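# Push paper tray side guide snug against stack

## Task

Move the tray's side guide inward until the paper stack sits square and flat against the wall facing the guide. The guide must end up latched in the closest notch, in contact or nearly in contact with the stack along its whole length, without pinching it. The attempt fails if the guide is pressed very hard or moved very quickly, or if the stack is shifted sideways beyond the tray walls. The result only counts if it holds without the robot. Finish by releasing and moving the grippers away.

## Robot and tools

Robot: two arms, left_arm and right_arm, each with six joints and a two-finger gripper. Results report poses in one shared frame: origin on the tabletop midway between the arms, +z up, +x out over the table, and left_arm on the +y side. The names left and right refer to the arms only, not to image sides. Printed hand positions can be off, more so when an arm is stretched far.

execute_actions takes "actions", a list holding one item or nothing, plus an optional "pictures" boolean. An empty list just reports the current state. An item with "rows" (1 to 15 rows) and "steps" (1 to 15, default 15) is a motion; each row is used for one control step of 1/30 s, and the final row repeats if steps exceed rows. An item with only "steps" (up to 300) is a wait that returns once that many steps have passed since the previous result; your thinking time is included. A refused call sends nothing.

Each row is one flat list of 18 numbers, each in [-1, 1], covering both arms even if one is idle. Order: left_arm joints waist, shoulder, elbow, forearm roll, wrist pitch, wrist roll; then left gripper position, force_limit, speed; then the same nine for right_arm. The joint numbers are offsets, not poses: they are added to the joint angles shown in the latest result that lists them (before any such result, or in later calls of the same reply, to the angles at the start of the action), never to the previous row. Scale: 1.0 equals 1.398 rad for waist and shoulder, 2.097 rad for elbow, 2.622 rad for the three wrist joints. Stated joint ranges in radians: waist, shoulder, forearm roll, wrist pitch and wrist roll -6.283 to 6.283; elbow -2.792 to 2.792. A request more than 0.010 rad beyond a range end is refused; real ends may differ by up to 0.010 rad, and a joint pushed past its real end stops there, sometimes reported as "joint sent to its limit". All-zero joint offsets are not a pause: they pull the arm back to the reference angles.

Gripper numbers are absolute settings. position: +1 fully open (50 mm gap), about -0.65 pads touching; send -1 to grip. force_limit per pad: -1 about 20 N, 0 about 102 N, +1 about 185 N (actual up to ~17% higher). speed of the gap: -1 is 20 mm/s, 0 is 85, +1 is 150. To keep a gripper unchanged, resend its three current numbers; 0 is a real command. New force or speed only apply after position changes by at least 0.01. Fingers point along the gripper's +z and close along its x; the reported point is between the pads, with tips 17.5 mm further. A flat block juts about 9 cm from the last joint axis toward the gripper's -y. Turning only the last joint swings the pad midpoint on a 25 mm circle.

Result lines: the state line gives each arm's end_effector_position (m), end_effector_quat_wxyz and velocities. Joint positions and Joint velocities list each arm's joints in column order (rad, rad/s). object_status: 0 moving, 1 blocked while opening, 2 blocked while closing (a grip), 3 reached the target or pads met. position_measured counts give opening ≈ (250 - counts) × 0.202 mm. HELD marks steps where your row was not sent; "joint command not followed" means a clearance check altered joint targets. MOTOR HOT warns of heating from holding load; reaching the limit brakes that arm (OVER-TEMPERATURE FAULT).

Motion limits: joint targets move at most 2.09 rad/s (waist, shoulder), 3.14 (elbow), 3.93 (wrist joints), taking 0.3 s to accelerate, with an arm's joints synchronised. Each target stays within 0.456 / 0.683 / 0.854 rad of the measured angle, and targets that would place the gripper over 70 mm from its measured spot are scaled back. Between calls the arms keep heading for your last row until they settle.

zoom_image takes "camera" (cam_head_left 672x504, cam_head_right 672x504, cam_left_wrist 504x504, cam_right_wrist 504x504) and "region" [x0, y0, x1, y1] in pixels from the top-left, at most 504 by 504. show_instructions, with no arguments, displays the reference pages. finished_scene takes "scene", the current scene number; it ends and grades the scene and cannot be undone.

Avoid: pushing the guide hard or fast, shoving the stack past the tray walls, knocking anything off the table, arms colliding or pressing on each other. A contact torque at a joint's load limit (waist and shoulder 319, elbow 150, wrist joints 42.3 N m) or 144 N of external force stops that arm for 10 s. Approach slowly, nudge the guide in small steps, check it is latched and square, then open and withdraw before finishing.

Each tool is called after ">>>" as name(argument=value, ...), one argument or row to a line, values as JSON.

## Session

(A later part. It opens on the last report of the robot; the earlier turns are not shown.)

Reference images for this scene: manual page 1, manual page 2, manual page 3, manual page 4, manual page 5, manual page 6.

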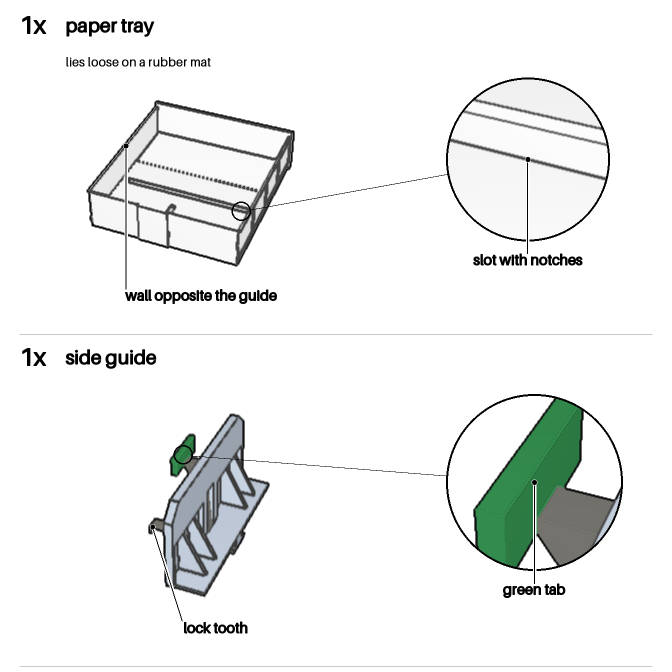

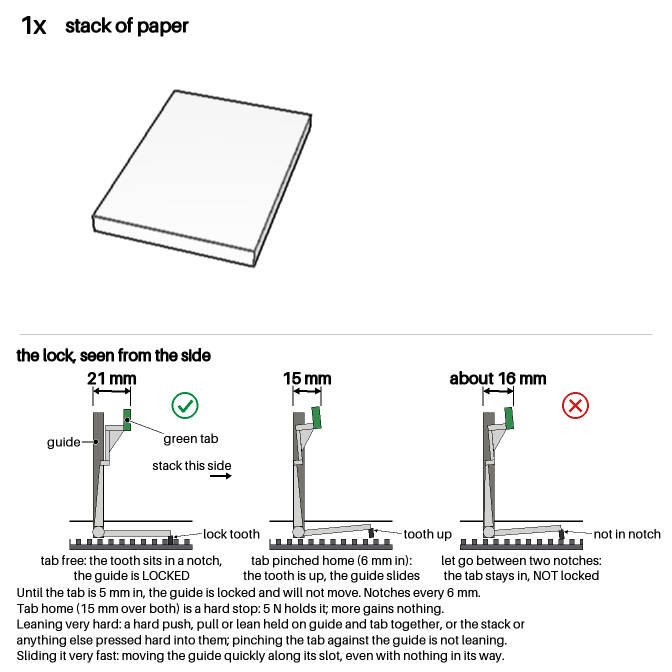

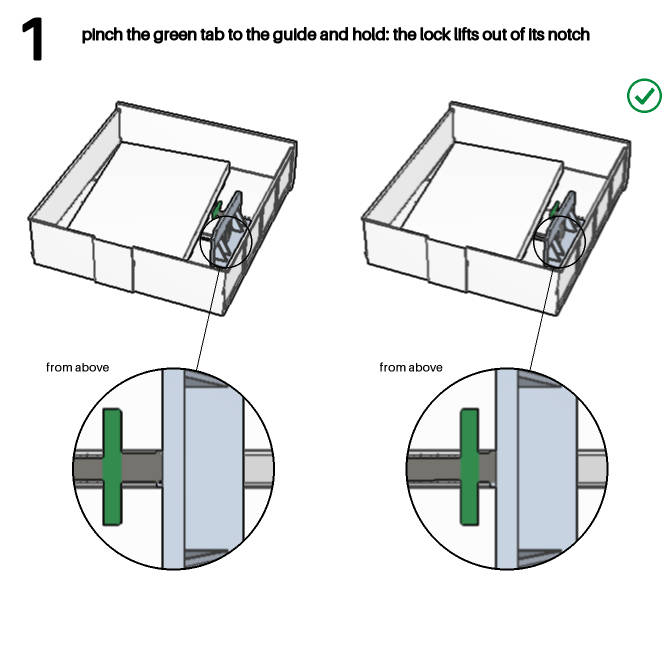

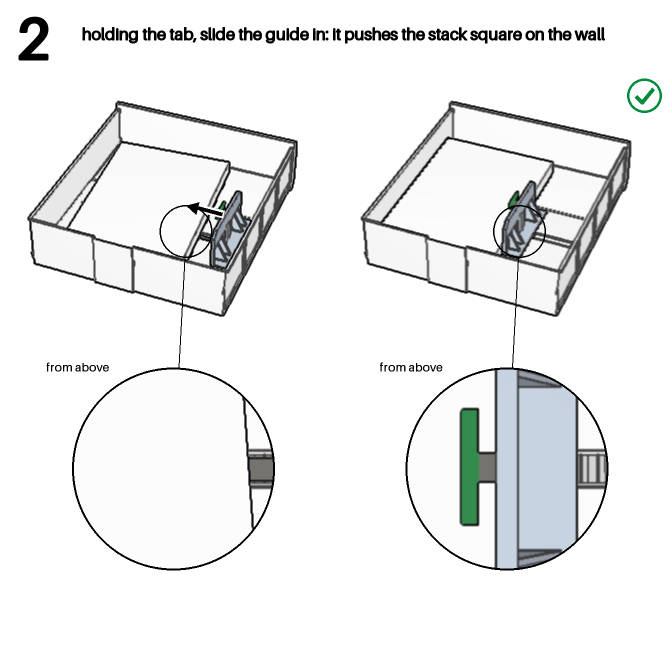

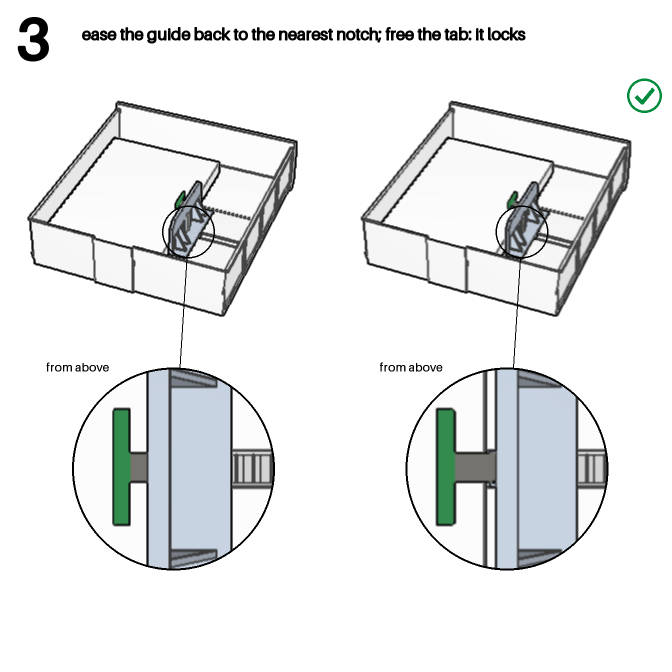

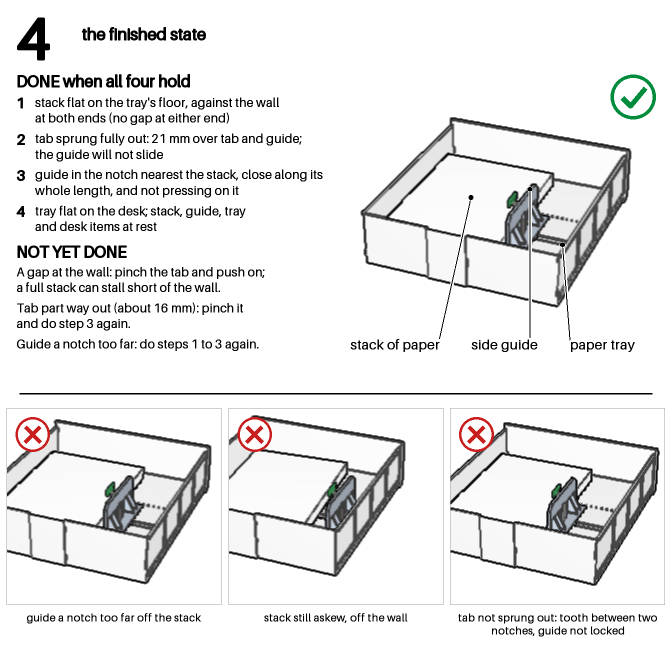

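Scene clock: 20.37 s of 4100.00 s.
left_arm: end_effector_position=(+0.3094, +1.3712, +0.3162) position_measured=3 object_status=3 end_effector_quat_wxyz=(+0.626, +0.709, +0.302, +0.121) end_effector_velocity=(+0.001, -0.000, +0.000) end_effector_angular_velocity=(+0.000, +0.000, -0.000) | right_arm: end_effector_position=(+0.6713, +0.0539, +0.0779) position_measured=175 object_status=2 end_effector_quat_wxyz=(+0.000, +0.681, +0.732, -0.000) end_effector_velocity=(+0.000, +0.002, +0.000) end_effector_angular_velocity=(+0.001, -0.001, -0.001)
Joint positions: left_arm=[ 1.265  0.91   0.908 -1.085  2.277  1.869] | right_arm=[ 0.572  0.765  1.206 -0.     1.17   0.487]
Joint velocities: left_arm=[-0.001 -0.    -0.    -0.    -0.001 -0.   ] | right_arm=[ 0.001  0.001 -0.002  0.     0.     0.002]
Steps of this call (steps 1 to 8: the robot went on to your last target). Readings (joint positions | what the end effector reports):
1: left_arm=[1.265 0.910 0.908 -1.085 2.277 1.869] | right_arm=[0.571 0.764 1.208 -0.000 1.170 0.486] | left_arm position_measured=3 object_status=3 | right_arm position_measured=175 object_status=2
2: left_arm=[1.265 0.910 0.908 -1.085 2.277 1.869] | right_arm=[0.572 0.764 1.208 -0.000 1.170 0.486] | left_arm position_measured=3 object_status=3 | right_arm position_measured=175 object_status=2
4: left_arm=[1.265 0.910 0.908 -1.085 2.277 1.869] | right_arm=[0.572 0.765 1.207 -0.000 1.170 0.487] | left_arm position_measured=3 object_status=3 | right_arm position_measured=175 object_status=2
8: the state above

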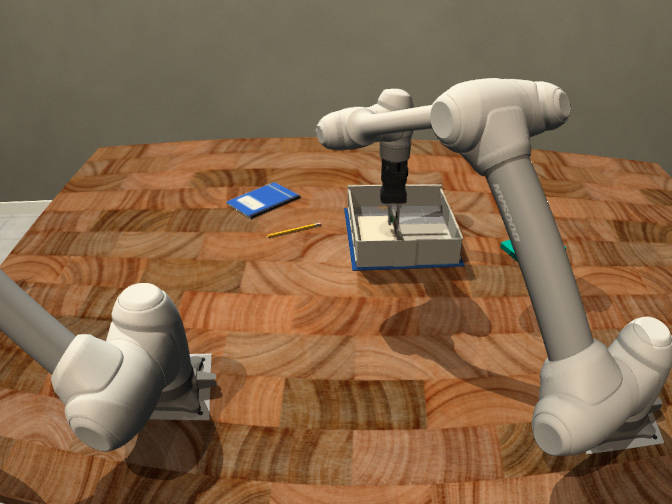

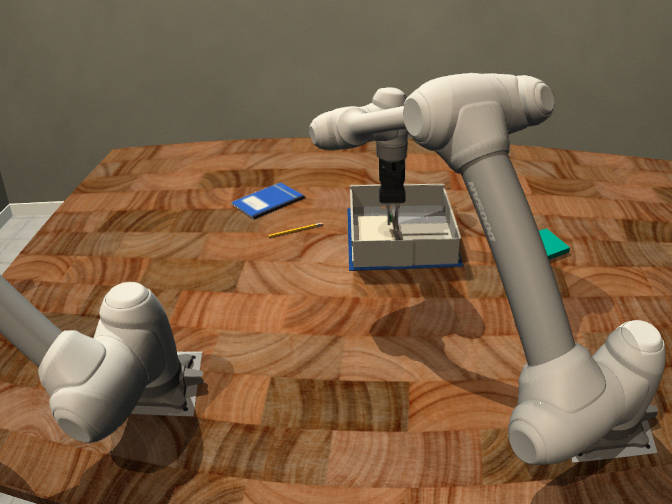

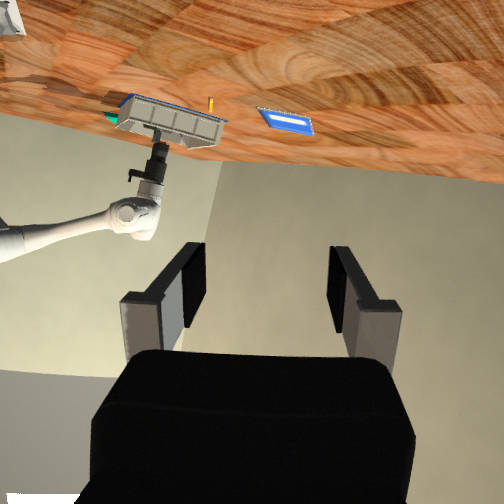

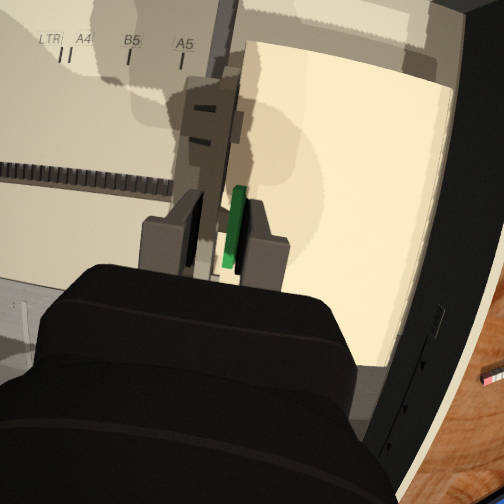

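>>> execute_actions(
  actions=[
    {"rows":[[0,0,0,0,0,0,1,-1,0,0.0005,0.00043,-0.00053,0,0.00019,0.00027,-1,-1,-0.6],[0,0,0,0,0,0,1,-1,0,0.001,0.00086,-0.00106,0,0.00038,0.00054,-1,-1,-0.6],[0,0,0,0,0,0,1,-1,0,0.0015,0.00129,-0.00159,0,0.00057,0.00081,-1,-1,-0.6],[0,0,0,0,0,0,1,-1,0,0.002,0.00172,-0.00212,0,0.00076,0.00108,-1,-1,-0.6],[0,0,0,0,0,0,1,-1,0,0.0025,0.00215,-0.00265,0,0.00095,0.00135,-1,-1,-0.6],[0,0,0,0,0,0,1,-1,0,0.003,0.00258,-0.00318,0,0.00114,0.00162,-1,-1,-0.6],[0,0,0,0,0,0,1,-1,0,0.0035,0.00301,-0.00371,0,0.00133,0.00189,-1,-1,-0.6],[0,0,0,0,0,0,1,-1,0,0.004,0.00344,-0.00424,0,0.00152,0.00216,-1,-1,-0.6],[0,0,0,0,0,0,1,-1,0,0.0045,0.00387,-0.00477,0,0.00171,0.00243,-1,-1,-0.6],[0,0,0,0,0,0,1,-1,0,0.005,0.0043,-0.0053,0,0.0019,0.0027,-1,-1,-0.6],[0,0,0,0,0,0,1,-1,0,0.0055,0.00473,-0.00583,0,0.00209,0.00297,-1,-1,-0.6],[0,0,0,0,0,0,1,-1,0,0.006,0.00516,-0.00636,0,0.00228,0.00324,-1,-1,-0.6],[0,0,0,0,0,0,1,-1,0,0.0065,0.00559,-0.00689,0,0.00247,0.00351,-1,-1,-0.6]]},
  ],
  pictures=false,
)

>>> execute_actions(
  actions=[
    {"steps":8},
  ],
)

>>> zoom_image(
  camera="cam_head_right",
  region=[335,175,435,275],
)

>>> zoom_image(
  camera="cam_right_wrist",
  region=[80,20,280,220],
)

Scene clock: 23.33 s of 4100.00 s.
left_arm: end_effector_position=(+0.3094, +1.3712, +0.3162) position_measured=3 object_status=3 end_effector_quat_wxyz=(+0.626, +0.709, +0.302, +0.121) end_effector_velocity=(-0.000, +0.000, -0.001) end_effector_angular_velocity=(-0.000, +0.001, +0.000) | right_arm: end_effector_position=(+0.6707, +0.0627, +0.0779) position_measured=175 object_status=2 end_effector_quat_wxyz=(+0.000, +0.681, +0.732, +0.000) end_effector_velocity=(-0.001, +0.012, -0.000) end_effector_angular_velocity=(-0.001, +0.001, -0.000)
Joint positions: left_arm=[ 1.265  0.91   0.908 -1.085  2.277  1.869] | right_arm=[ 0.581  0.772  1.193 -0.     1.176  0.495]
Joint velocities: left_arm=[ 0.     0.     0.     0.001 -0.    -0.   ] | right_arm=[ 0.012  0.01  -0.018 -0.     0.009  0.012]
Steps of this call (steps 1 to 15: the robot went on to your last target; steps 16 to 74: nothing new was sent; steps 75 to 89: all 15 steps of this action). Readings (joint positions | what the end effector reports):
75: left_arm=[1.265 0.910 0.908 -1.085 2.277 1.869] | right_arm=[0.572 0.765 1.206 -0.000 1.170 0.487] | left_arm position_measured=3 object_status=3 | right_arm position_measured=175 object_status=2
76: left_arm=[1.265 0.910 0.908 -1.085 2.277 1.869] | right_arm=[0.573 0.765 1.206 -0.000 1.171 0.487] | left_arm position_measured=3 object_status=3 | right_arm position_measured=175 object_status=2
78: left_arm=[1.265 0.910 0.908 -1.085 2.277 1.869] | right_arm=[0.573 0.766 1.205 -0.000 1.171 0.488] | left_arm position_measured=3 object_status=3 | right_arm position_measured=175 object_status=2
82: left_arm=[1.265 0.910 0.908 -1.085 2.277 1.869] | right_arm=[0.576 0.768 1.201 -0.000 1.173 0.491] | left_arm position_measured=3 object_status=3 | right_arm position_measured=175 object_status=2
89: the state above

Scene clock: 23.60 s of 4100.00 s.
left_arm: end_effector_position=(+0.3094, +1.3712, +0.3162) position_measured=3 object_status=3 end_effector_quat_wxyz=(+0.626, +0.709, +0.302, +0.121) end_effector_velocity=(-0.000, +0.000, +0.000) end_effector_angular_velocity=(+0.001, -0.000, +0.001) | right_arm: end_effector_position=(+0.6706, +0.0636, +0.0780) position_measured=175 object_status=2 end_effector_quat_wxyz=(+0.000, +0.681, +0.732, -0.000) end_effector_velocity=(+0.000, +0.001, +0.001) end_effector_angular_velocity=(+0.001, -0.001, -0.000)
Joint positions: left_arm=[ 1.265  0.91   0.908 -1.085  2.277  1.869] | right_arm=[ 0.581  0.773  1.192 -0.     1.177  0.496]
Joint velocities: left_arm=[ 0.001 -0.    -0.001  0.    -0.001  0.   ] | right_arm=[ 0.001  0.    -0.002  0.    -0.     0.001]
Steps of this call (steps 1 to 8: the robot went on to your last target). Readings (joint positions | what the end effector reports):
1: left_arm=[1.265 0.910 0.908 -1.085 2.277 1.869] | right_arm=[0.581 0.772 1.193 -0.000 1.176 0.496] | left_arm position_measured=3 object_status=3 | right_arm position_measured=175 object_status=2
2: left_arm=[1.265 0.910 0.908 -1.085 2.277 1.869] | right_arm=[0.581 0.772 1.192 -0.000 1.177 0.496] | left_arm position_measured=3 object_status=3 | right_arm position_measured=175 object_status=2
4: left_arm=[1.265 0.910 0.908 -1.085 2.277 1.869] | right_arm=[0.581 0.773 1.192 -0.000 1.177 0.496] | left_arm position_measured=3 object_status=3 | right_arm position_measured=175 object_status=2
8: the state above

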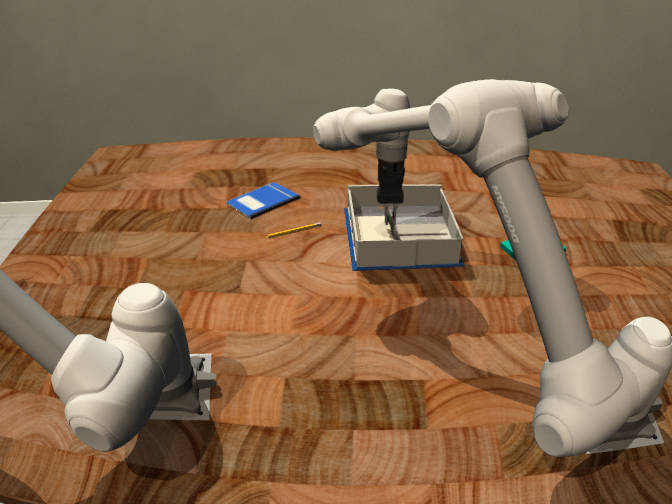

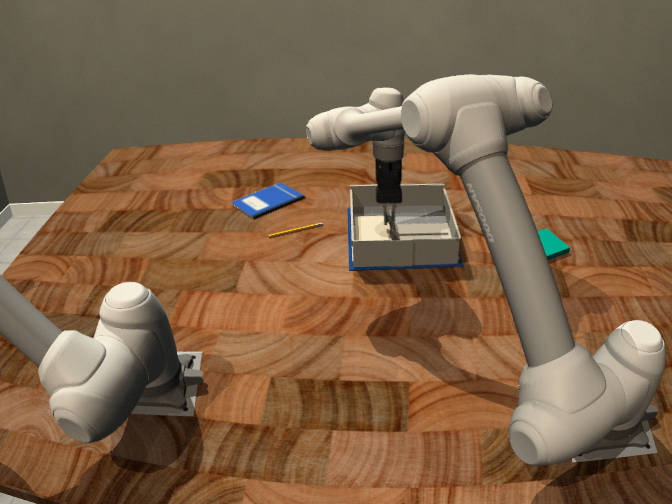

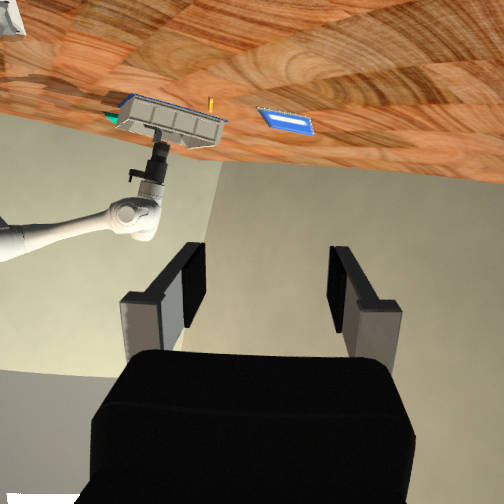

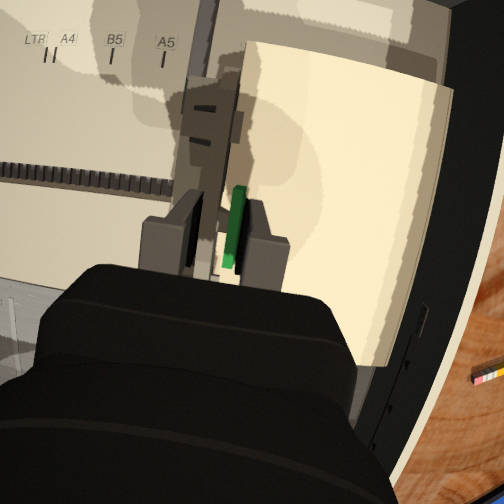

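Region (335, 175, 435, 275) of cam_head_right's 672x504 image, scaled by 5.040, with more detail than that image has.

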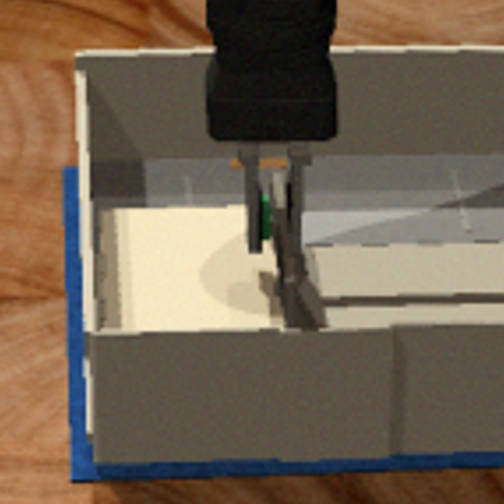

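Region (80, 20, 280, 220) of cam_right_wrist's 504x504 image, scaled by 2.520, with more detail than that image has.

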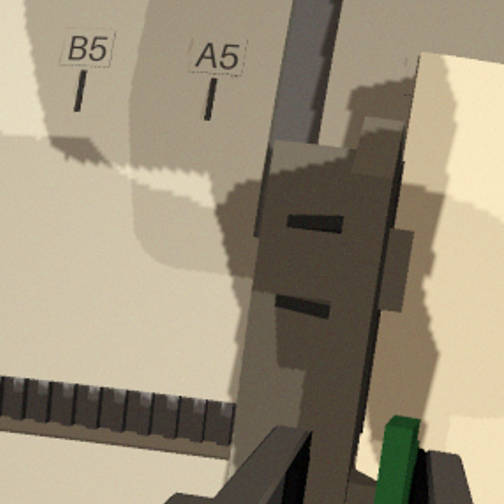

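>>> execute_actions(
  actions=[
    {"rows":[[0,0,0,0,0,0,1,-1,0,0.0005,0.00043,-0.00053,0,0.00019,0.00027,-1,-1,-0.6],[0,0,0,0,0,0,1,-1,0,0.0005,0.00043,-0.00053,0,0.00019,0.00027,-1,-1,-0.6],[0,0,0,0,0,0,1,-1,0,0.001,0.00086,-0.00106,0,0.00038,0.00054,-1,-1,-0.6]],"steps":12},
  ],
)

>>> zoom_image(
  camera="cam_right_wrist",
  region=[80,20,280,220],
)

Scene clock: 24.93 s of 4100.00 s.
left_arm: end_effector_position=(+0.3094, +1.3712, +0.3162) position_measured=3 object_status=3 end_effector_quat_wxyz=(+0.626, +0.709, +0.302, +0.121) end_effector_velocity=(+0.000, -0.000, +0.000) end_effector_angular_velocity=(+0.000, +0.001, -0.001) | right_arm: end_effector_position=(+0.6705, +0.0651, +0.0780) position_measured=175 object_status=2 end_effector_quat_wxyz=(+0.000, +0.681, +0.732, +0.000) end_effector_velocity=(-0.000, -0.000, -0.000) end_effector_angular_velocity=(-0.001, +0.001, +0.001)
Joint positions: left_arm=[ 1.265  0.91   0.908 -1.085  2.277  1.869] | right_arm=[ 0.583  0.774  1.19  -0.     1.178  0.498]
Joint velocities: left_arm=[-0.    -0.    -0.     0.001  0.    -0.   ] | right_arm=[ 0.     0.     0.    -0.     0.001 -0.001]
Steps of this call (steps 1 to 15: the robot went on to your last target; steps 16 to 28: nothing new was sent; steps 29 to 40: all 12 steps of this action). Readings (joint positions | what the end effector reports):
29: left_arm=[1.265 0.910 0.908 -1.085 2.277 1.869] | right_arm=[0.581 0.773 1.192 -0.000 1.177 0.496] | left_arm position_measured=3 object_status=3 | right_arm position_measured=175 object_status=2
30: left_arm=[1.265 0.910 0.908 -1.085 2.277 1.869] | right_arm=[0.582 0.773 1.192 -0.000 1.177 0.496] | left_arm position_measured=3 object_status=3 | right_arm position_measured=175 object_status=2
32: left_arm=[1.265 0.910 0.908 -1.085 2.277 1.869] | right_arm=[0.582 0.773 1.191 -0.000 1.177 0.497] | left_arm position_measured=3 object_status=3 | right_arm position_measured=175 object_status=2
36: left_arm=[1.265 0.910 0.908 -1.085 2.277 1.869] | right_arm=[0.583 0.774 1.190 -0.000 1.178 0.498] | left_arm position_measured=3 object_status=3 | right_arm position_measured=175 object_status=2
40: the state above

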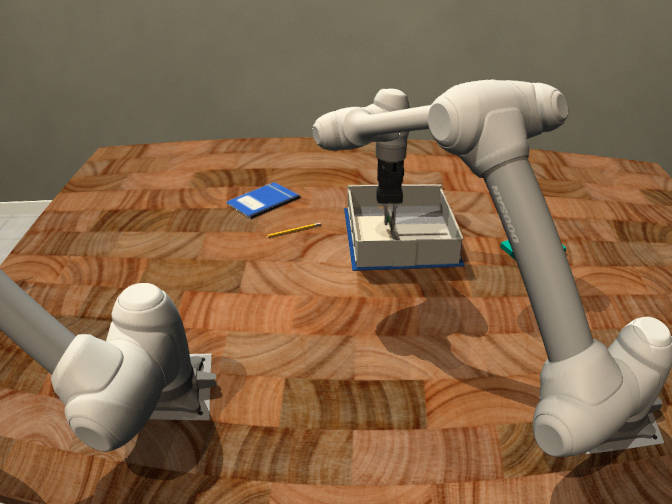

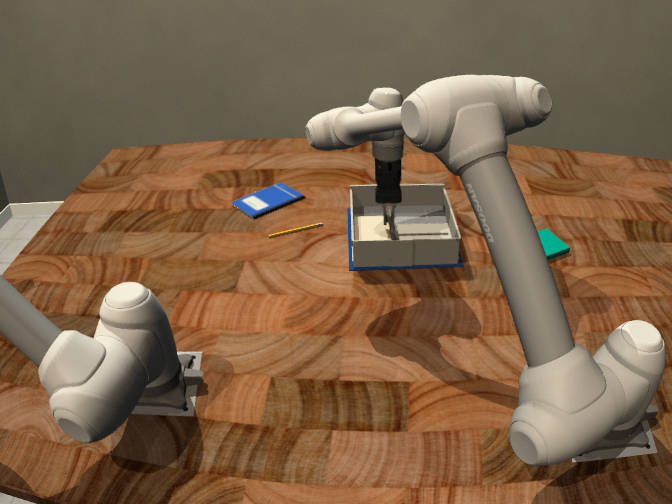

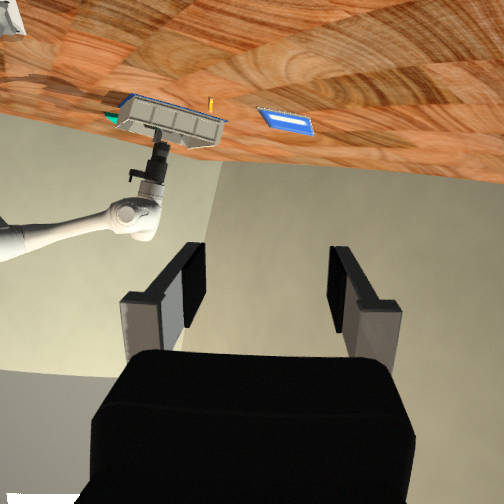

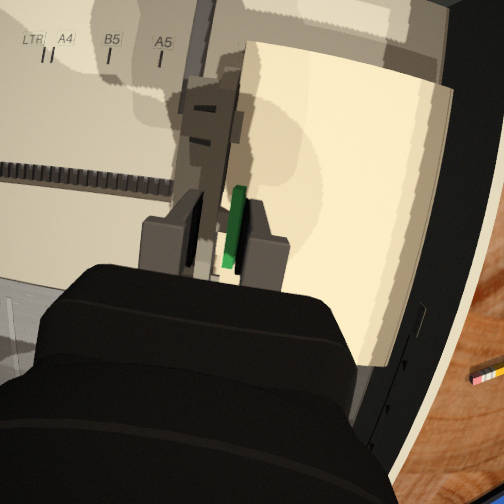

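Region (80, 20, 280, 220) of cam_right_wrist's 504x504 image, scaled by 2.520, with more detail than that image has.

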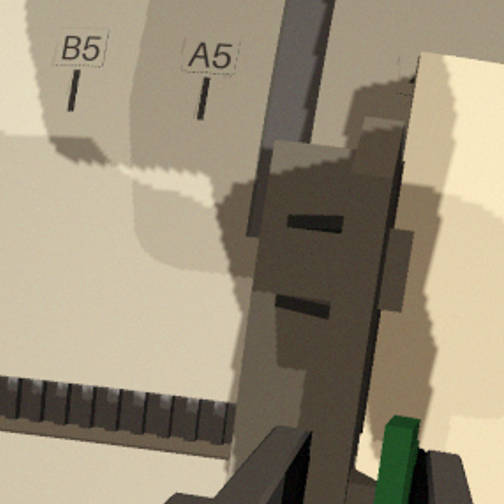

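>>> execute_actions(
  actions=[
    {"rows":[[0,0,0,0,0,0,1,-1,0,0.0004,0.00034,-0.00042,0,0.00015,0.00022,-1,-1,-0.6],[0,0,0,0,0,0,1,-1,0,0.0004,0.00034,-0.00042,0,0.00015,0.00022,-1,-1,-0.6],[0,0,0,0,0,0,1,-1,0,0.0008,0.00069,-0.00085,0,0.0003,0.00043,-1,-1,-0.6]],"steps":12},
  ],
)

>>> zoom_image(
  camera="cam_right_wrist",
  region=[80,20,280,220],
)

Scene clock: 26.40 s of 4100.00 s.
left_arm: end_effector_position=(+0.3094, +1.3712, +0.3162) position_measured=3 object_status=3 end_effector_quat_wxyz=(+0.626, +0.709, +0.302, +0.121) end_effector_velocity=(-0.001, -0.000, +0.001) end_effector_angular_velocity=(-0.000, -0.000, -0.001) | right_arm: end_effector_position=(+0.6704, +0.0663, +0.0780) position_measured=175 object_status=2 end_effector_quat_wxyz=(+0.000, +0.681, +0.732, +0.000) end_effector_velocity=(-0.001, -0.000, -0.001) end_effector_angular_velocity=(-0.001, +0.001, -0.001)
Joint positions: left_arm=[ 1.265  0.91   0.908 -1.085  2.277  1.869] | right_arm=[ 0.584  0.775  1.188 -0.     1.179  0.499]
Joint velocities: left_arm=[ 0.001 -0.    -0.     0.     0.002 -0.   ] | right_arm=[ 0.     0.     0.001 -0.     0.     0.001]
Steps of this call (steps 1 to 15: the robot went on to your last target; steps 16 to 32: nothing new was sent; steps 33 to 44: all 12 steps of this action). Readings (joint positions | what the end effector reports):
33: left_arm=[1.265 0.910 0.908 -1.085 2.277 1.869] | right_arm=[0.583 0.774 1.190 -0.000 1.178 0.498] | left_arm position_measured=3 object_status=3 | right_arm position_measured=175 object_status=2
34: left_arm=[1.265 0.910 0.908 -1.085 2.277 1.869] | right_arm=[0.583 0.774 1.190 -0.000 1.178 0.498] | left_arm position_measured=3 object_status=3 | right_arm position_measured=175 object_status=2
36: left_arm=[1.265 0.910 0.908 -1.085 2.277 1.869] | right_arm=[0.583 0.774 1.189 -0.000 1.178 0.498] | left_arm position_measured=3 object_status=3 | right_arm position_measured=175 object_status=2
40: left_arm=[1.265 0.910 0.908 -1.085 2.277 1.869] | right_arm=[0.584 0.775 1.188 -0.000 1.179 0.499] | left_arm position_measured=3 object_status=3 | right_arm position_measured=175 object_status=2
44: the state above

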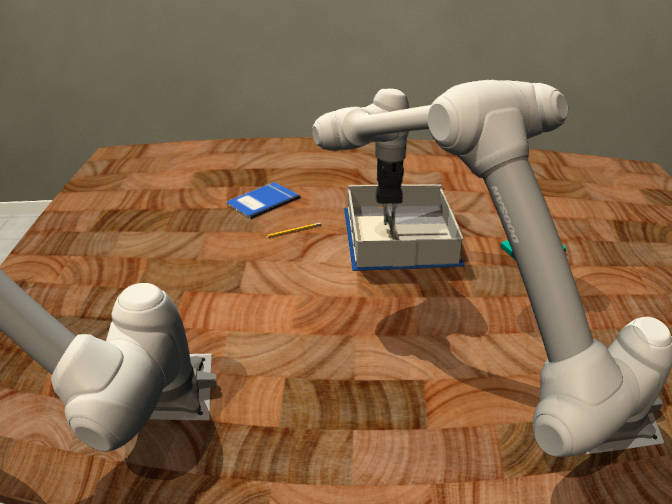

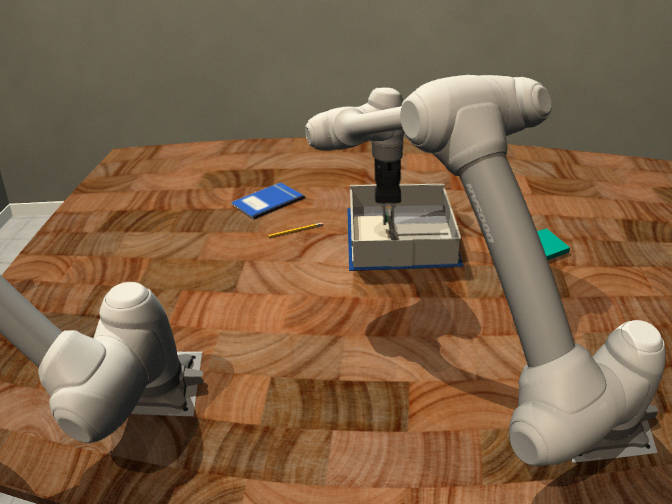

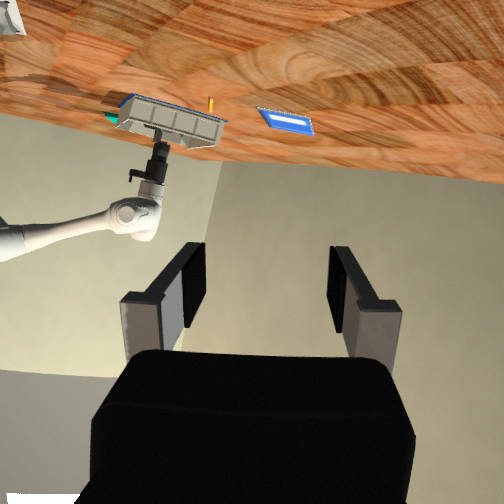

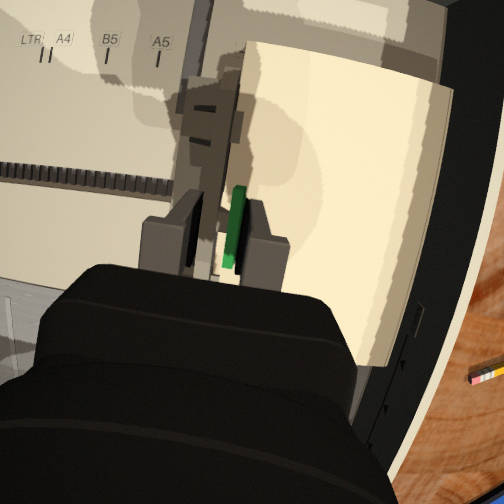

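Region (80, 20, 280, 220) of cam_right_wrist's 504x504 image, scaled by 2.520, with more detail than that image has.

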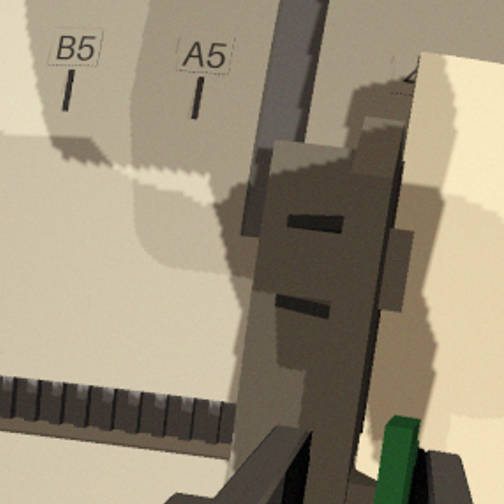

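>>> execute_actions(
  actions=[
    {"rows":[[0,0,0,0,0,0,1,-1,0,0.0004,0.00034,-0.00042,0,0.00015,0.00022,-1,-1,-0.6],[0,0,0,0,0,0,1,-1,0,0.0004,0.00034,-0.00042,0,0.00015,0.00022,-1,-1,-0.6],[0,0,0,0,0,0,1,-1,0,0.0008,0.00069,-0.00085,0,0.0003,0.00043,-1,-1,-0.6]],"steps":12},
  ],
)

>>> zoom_image(
  camera="cam_right_wrist",
  region=[80,20,280,220],
)

Scene clock: 27.93 s of 4100.00 s.
left_arm: end_effector_position=(+0.3094, +1.3712, +0.3162) position_measured=3 object_status=3 end_effector_quat_wxyz=(+0.626, +0.709, +0.302, +0.121) end_effector_velocity=(+0.000, +0.000, +0.001) end_effector_angular_velocity=(+0.002, -0.000, -0.000) | right_arm: end_effector_position=(+0.6703, +0.0675, +0.0780) position_measured=175 object_status=2 end_effector_quat_wxyz=(+0.000, +0.681, +0.732, +0.000) end_effector_velocity=(+0.000, -0.000, +0.000) end_effector_angular_velocity=(-0.000, +0.000, -0.000)
Joint positions: left_arm=[ 1.265  0.91   0.908 -1.085  2.277  1.869] | right_arm=[ 0.585  0.776  1.186 -0.     1.179  0.5  ]
Joint velocities: left_arm=[-0.    -0.    -0.001  0.    -0.001  0.   ] | right_arm=[-0.    -0.    -0.    -0.     0.001  0.   ]
Steps of this call (steps 1 to 15: the robot went on to your last target; steps 16 to 34: nothing new was sent; steps 35 to 46: all 12 steps of this action). Readings (joint positions | what the end effector reports):
35: left_arm=[1.265 0.910 0.908 -1.085 2.277 1.869] | right_arm=[0.584 0.775 1.188 -0.000 1.179 0.499] | left_arm position_measured=3 object_status=3 | right_arm position_measured=175 object_status=2
36: left_arm=[1.265 0.910 0.908 -1.085 2.277 1.869] | right_arm=[0.584 0.775 1.188 -0.000 1.179 0.499] | left_arm position_measured=3 object_status=3 | right_arm position_measured=175 object_status=2
38: left_arm=[1.265 0.910 0.908 -1.085 2.277 1.869] | right_arm=[0.584 0.775 1.187 -0.000 1.179 0.499] | left_arm position_measured=3 object_status=3 | right_arm position_measured=175 object_status=2
42: left_arm=[1.265 0.910 0.908 -1.085 2.277 1.869] | right_arm=[0.585 0.776 1.186 -0.000 1.179 0.500] | left_arm position_measured=3 object_status=3 | right_arm position_measured=175 object_status=2
46: the state above

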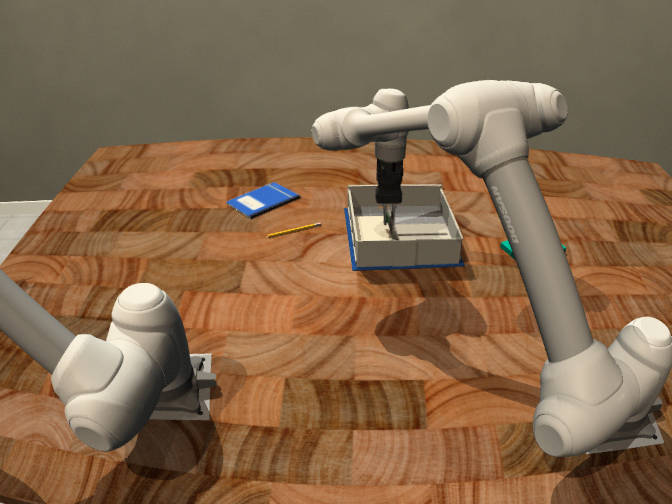

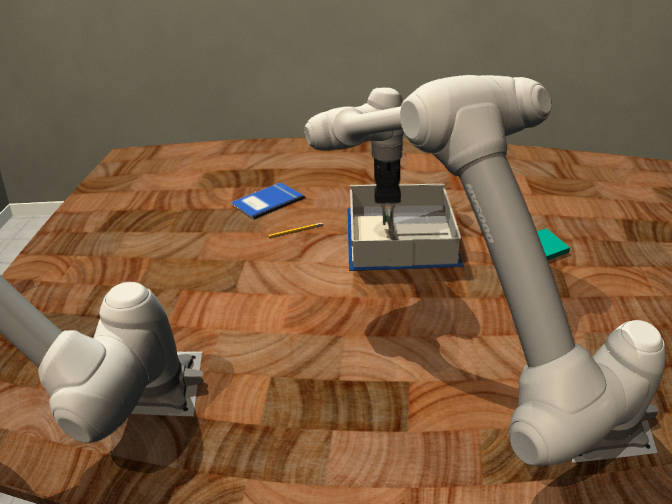

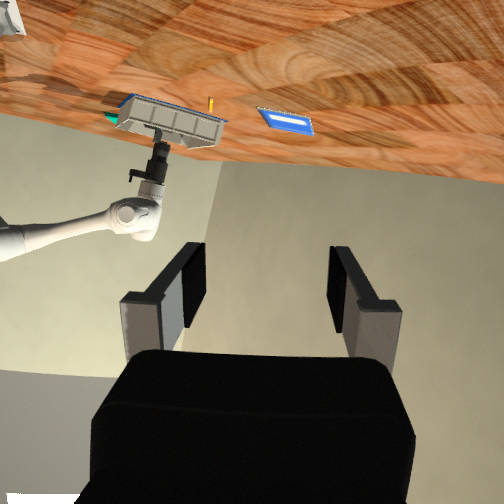

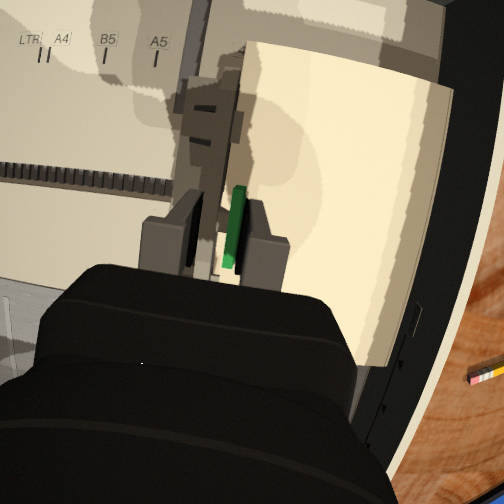

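Region (80, 20, 280, 220) of cam_right_wrist's 504x504 image, scaled by 2.520, with more detail than that image has.

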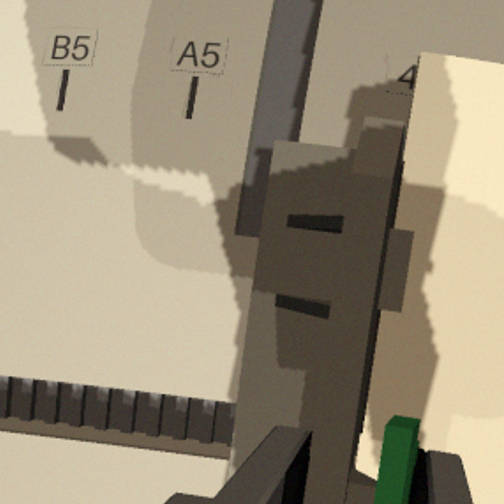

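>>> execute_actions(
  actions=[
    {"rows":[[0,0,0,0,0,0,1,-1,0,0.0004,0.00034,-0.00042,0,0.00015,0.00022,-1,-1,-0.6],[0,0,0,0,0,0,1,-1,0,0.0004,0.00034,-0.00042,0,0.00015,0.00022,-1,-1,-0.6],[0,0,0,0,0,0,1,-1,0,0.0008,0.00069,-0.00085,0,0.0003,0.00043,-1,-1,-0.6]],"steps":12},
  ],
)

>>> zoom_image(
  camera="cam_right_wrist",
  region=[80,20,280,220],
)

Scene clock: 29.23 s of 4100.00 s.
left_arm: end_effector_position=(+0.3094, +1.3712, +0.3162) position_measured=3 object_status=3 end_effector_quat_wxyz=(+0.626, +0.709, +0.302, +0.121) end_effector_velocity=(+0.000, -0.000, +0.000) end_effector_angular_velocity=(+0.000, +0.000, -0.001) | right_arm: end_effector_position=(+0.6702, +0.0687, +0.0780) position_measured=175 object_status=2 end_effector_quat_wxyz=(+0.000, +0.681, +0.732, +0.000) end_effector_velocity=(+0.000, -0.001, -0.000) end_effector_angular_velocity=(-0.000, +0.001, -0.001)
Joint positions: left_arm=[ 1.265  0.91   0.908 -1.085  2.277  1.869] | right_arm=[ 0.586  0.777  1.185 -0.     1.18   0.501]
Joint velocities: left_arm=[-0.     0.    -0.001  0.001  0.001 -0.   ] | right_arm=[-0.001 -0.     0.001  0.     0.001  0.   ]
Steps of this call (steps 1 to 15: the robot went on to your last target; steps 16 to 27: nothing new was sent; steps 28 to 39: all 12 steps of this action). Readings (joint positions | what the end effector reports):
28: left_arm=[1.265 0.910 0.908 -1.085 2.277 1.869] | right_arm=[0.585 0.776 1.186 -0.000 1.179 0.500] | left_arm position_measured=3 object_status=3 | right_arm position_measured=175 object_status=2
29: left_arm=[1.265 0.910 0.908 -1.085 2.277 1.869] | right_arm=[0.585 0.776 1.186 -0.000 1.179 0.500] | left_arm position_measured=3 object_status=3 | right_arm position_measured=175 object_status=2
31: left_arm=[1.265 0.910 0.908 -1.085 2.277 1.869] | right_arm=[0.585 0.776 1.185 -0.000 1.180 0.500] | left_arm position_measured=3 object_status=3 | right_arm position_measured=175 object_status=2
35: left_arm=[1.265 0.910 0.908 -1.085 2.277 1.869] | right_arm=[0.586 0.777 1.185 -0.000 1.180 0.501] | left_arm position_measured=3 object_status=3 | right_arm position_measured=175 object_status=2
39: the state above

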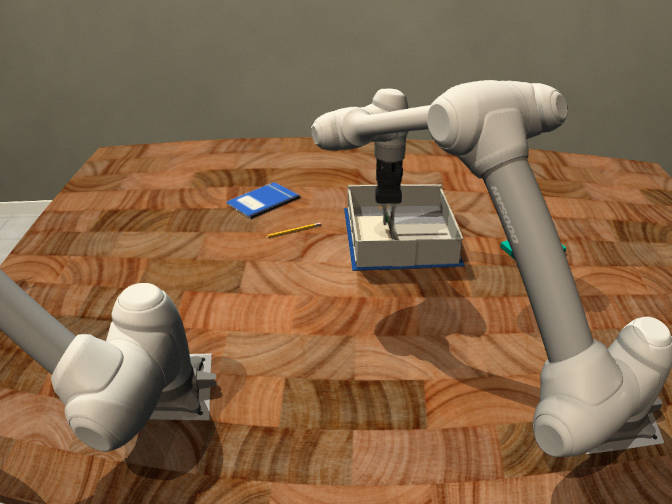

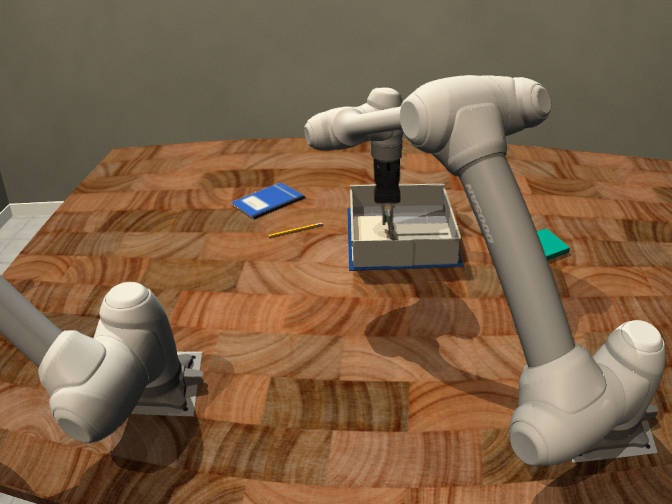

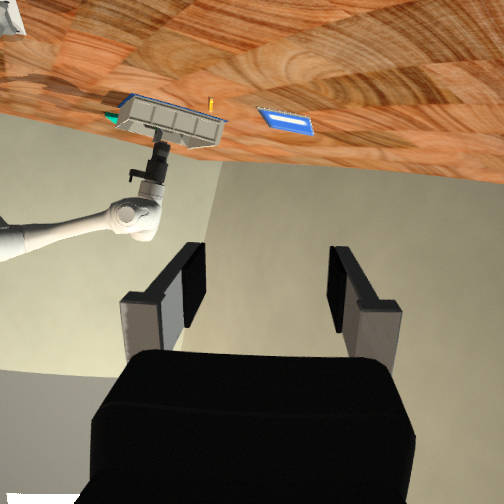

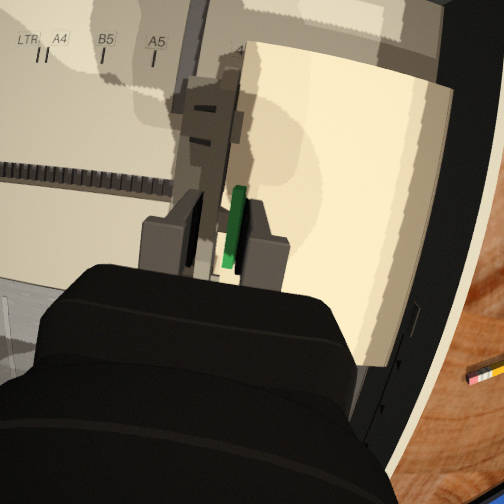

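Region (80, 20, 280, 220) of cam_right_wrist's 504x504 image, scaled by 2.520, with more detail than that image has.

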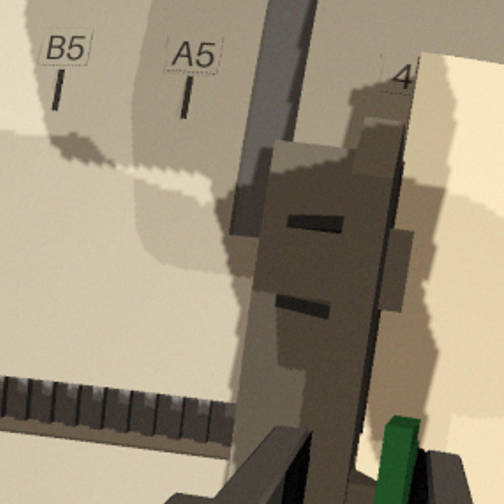

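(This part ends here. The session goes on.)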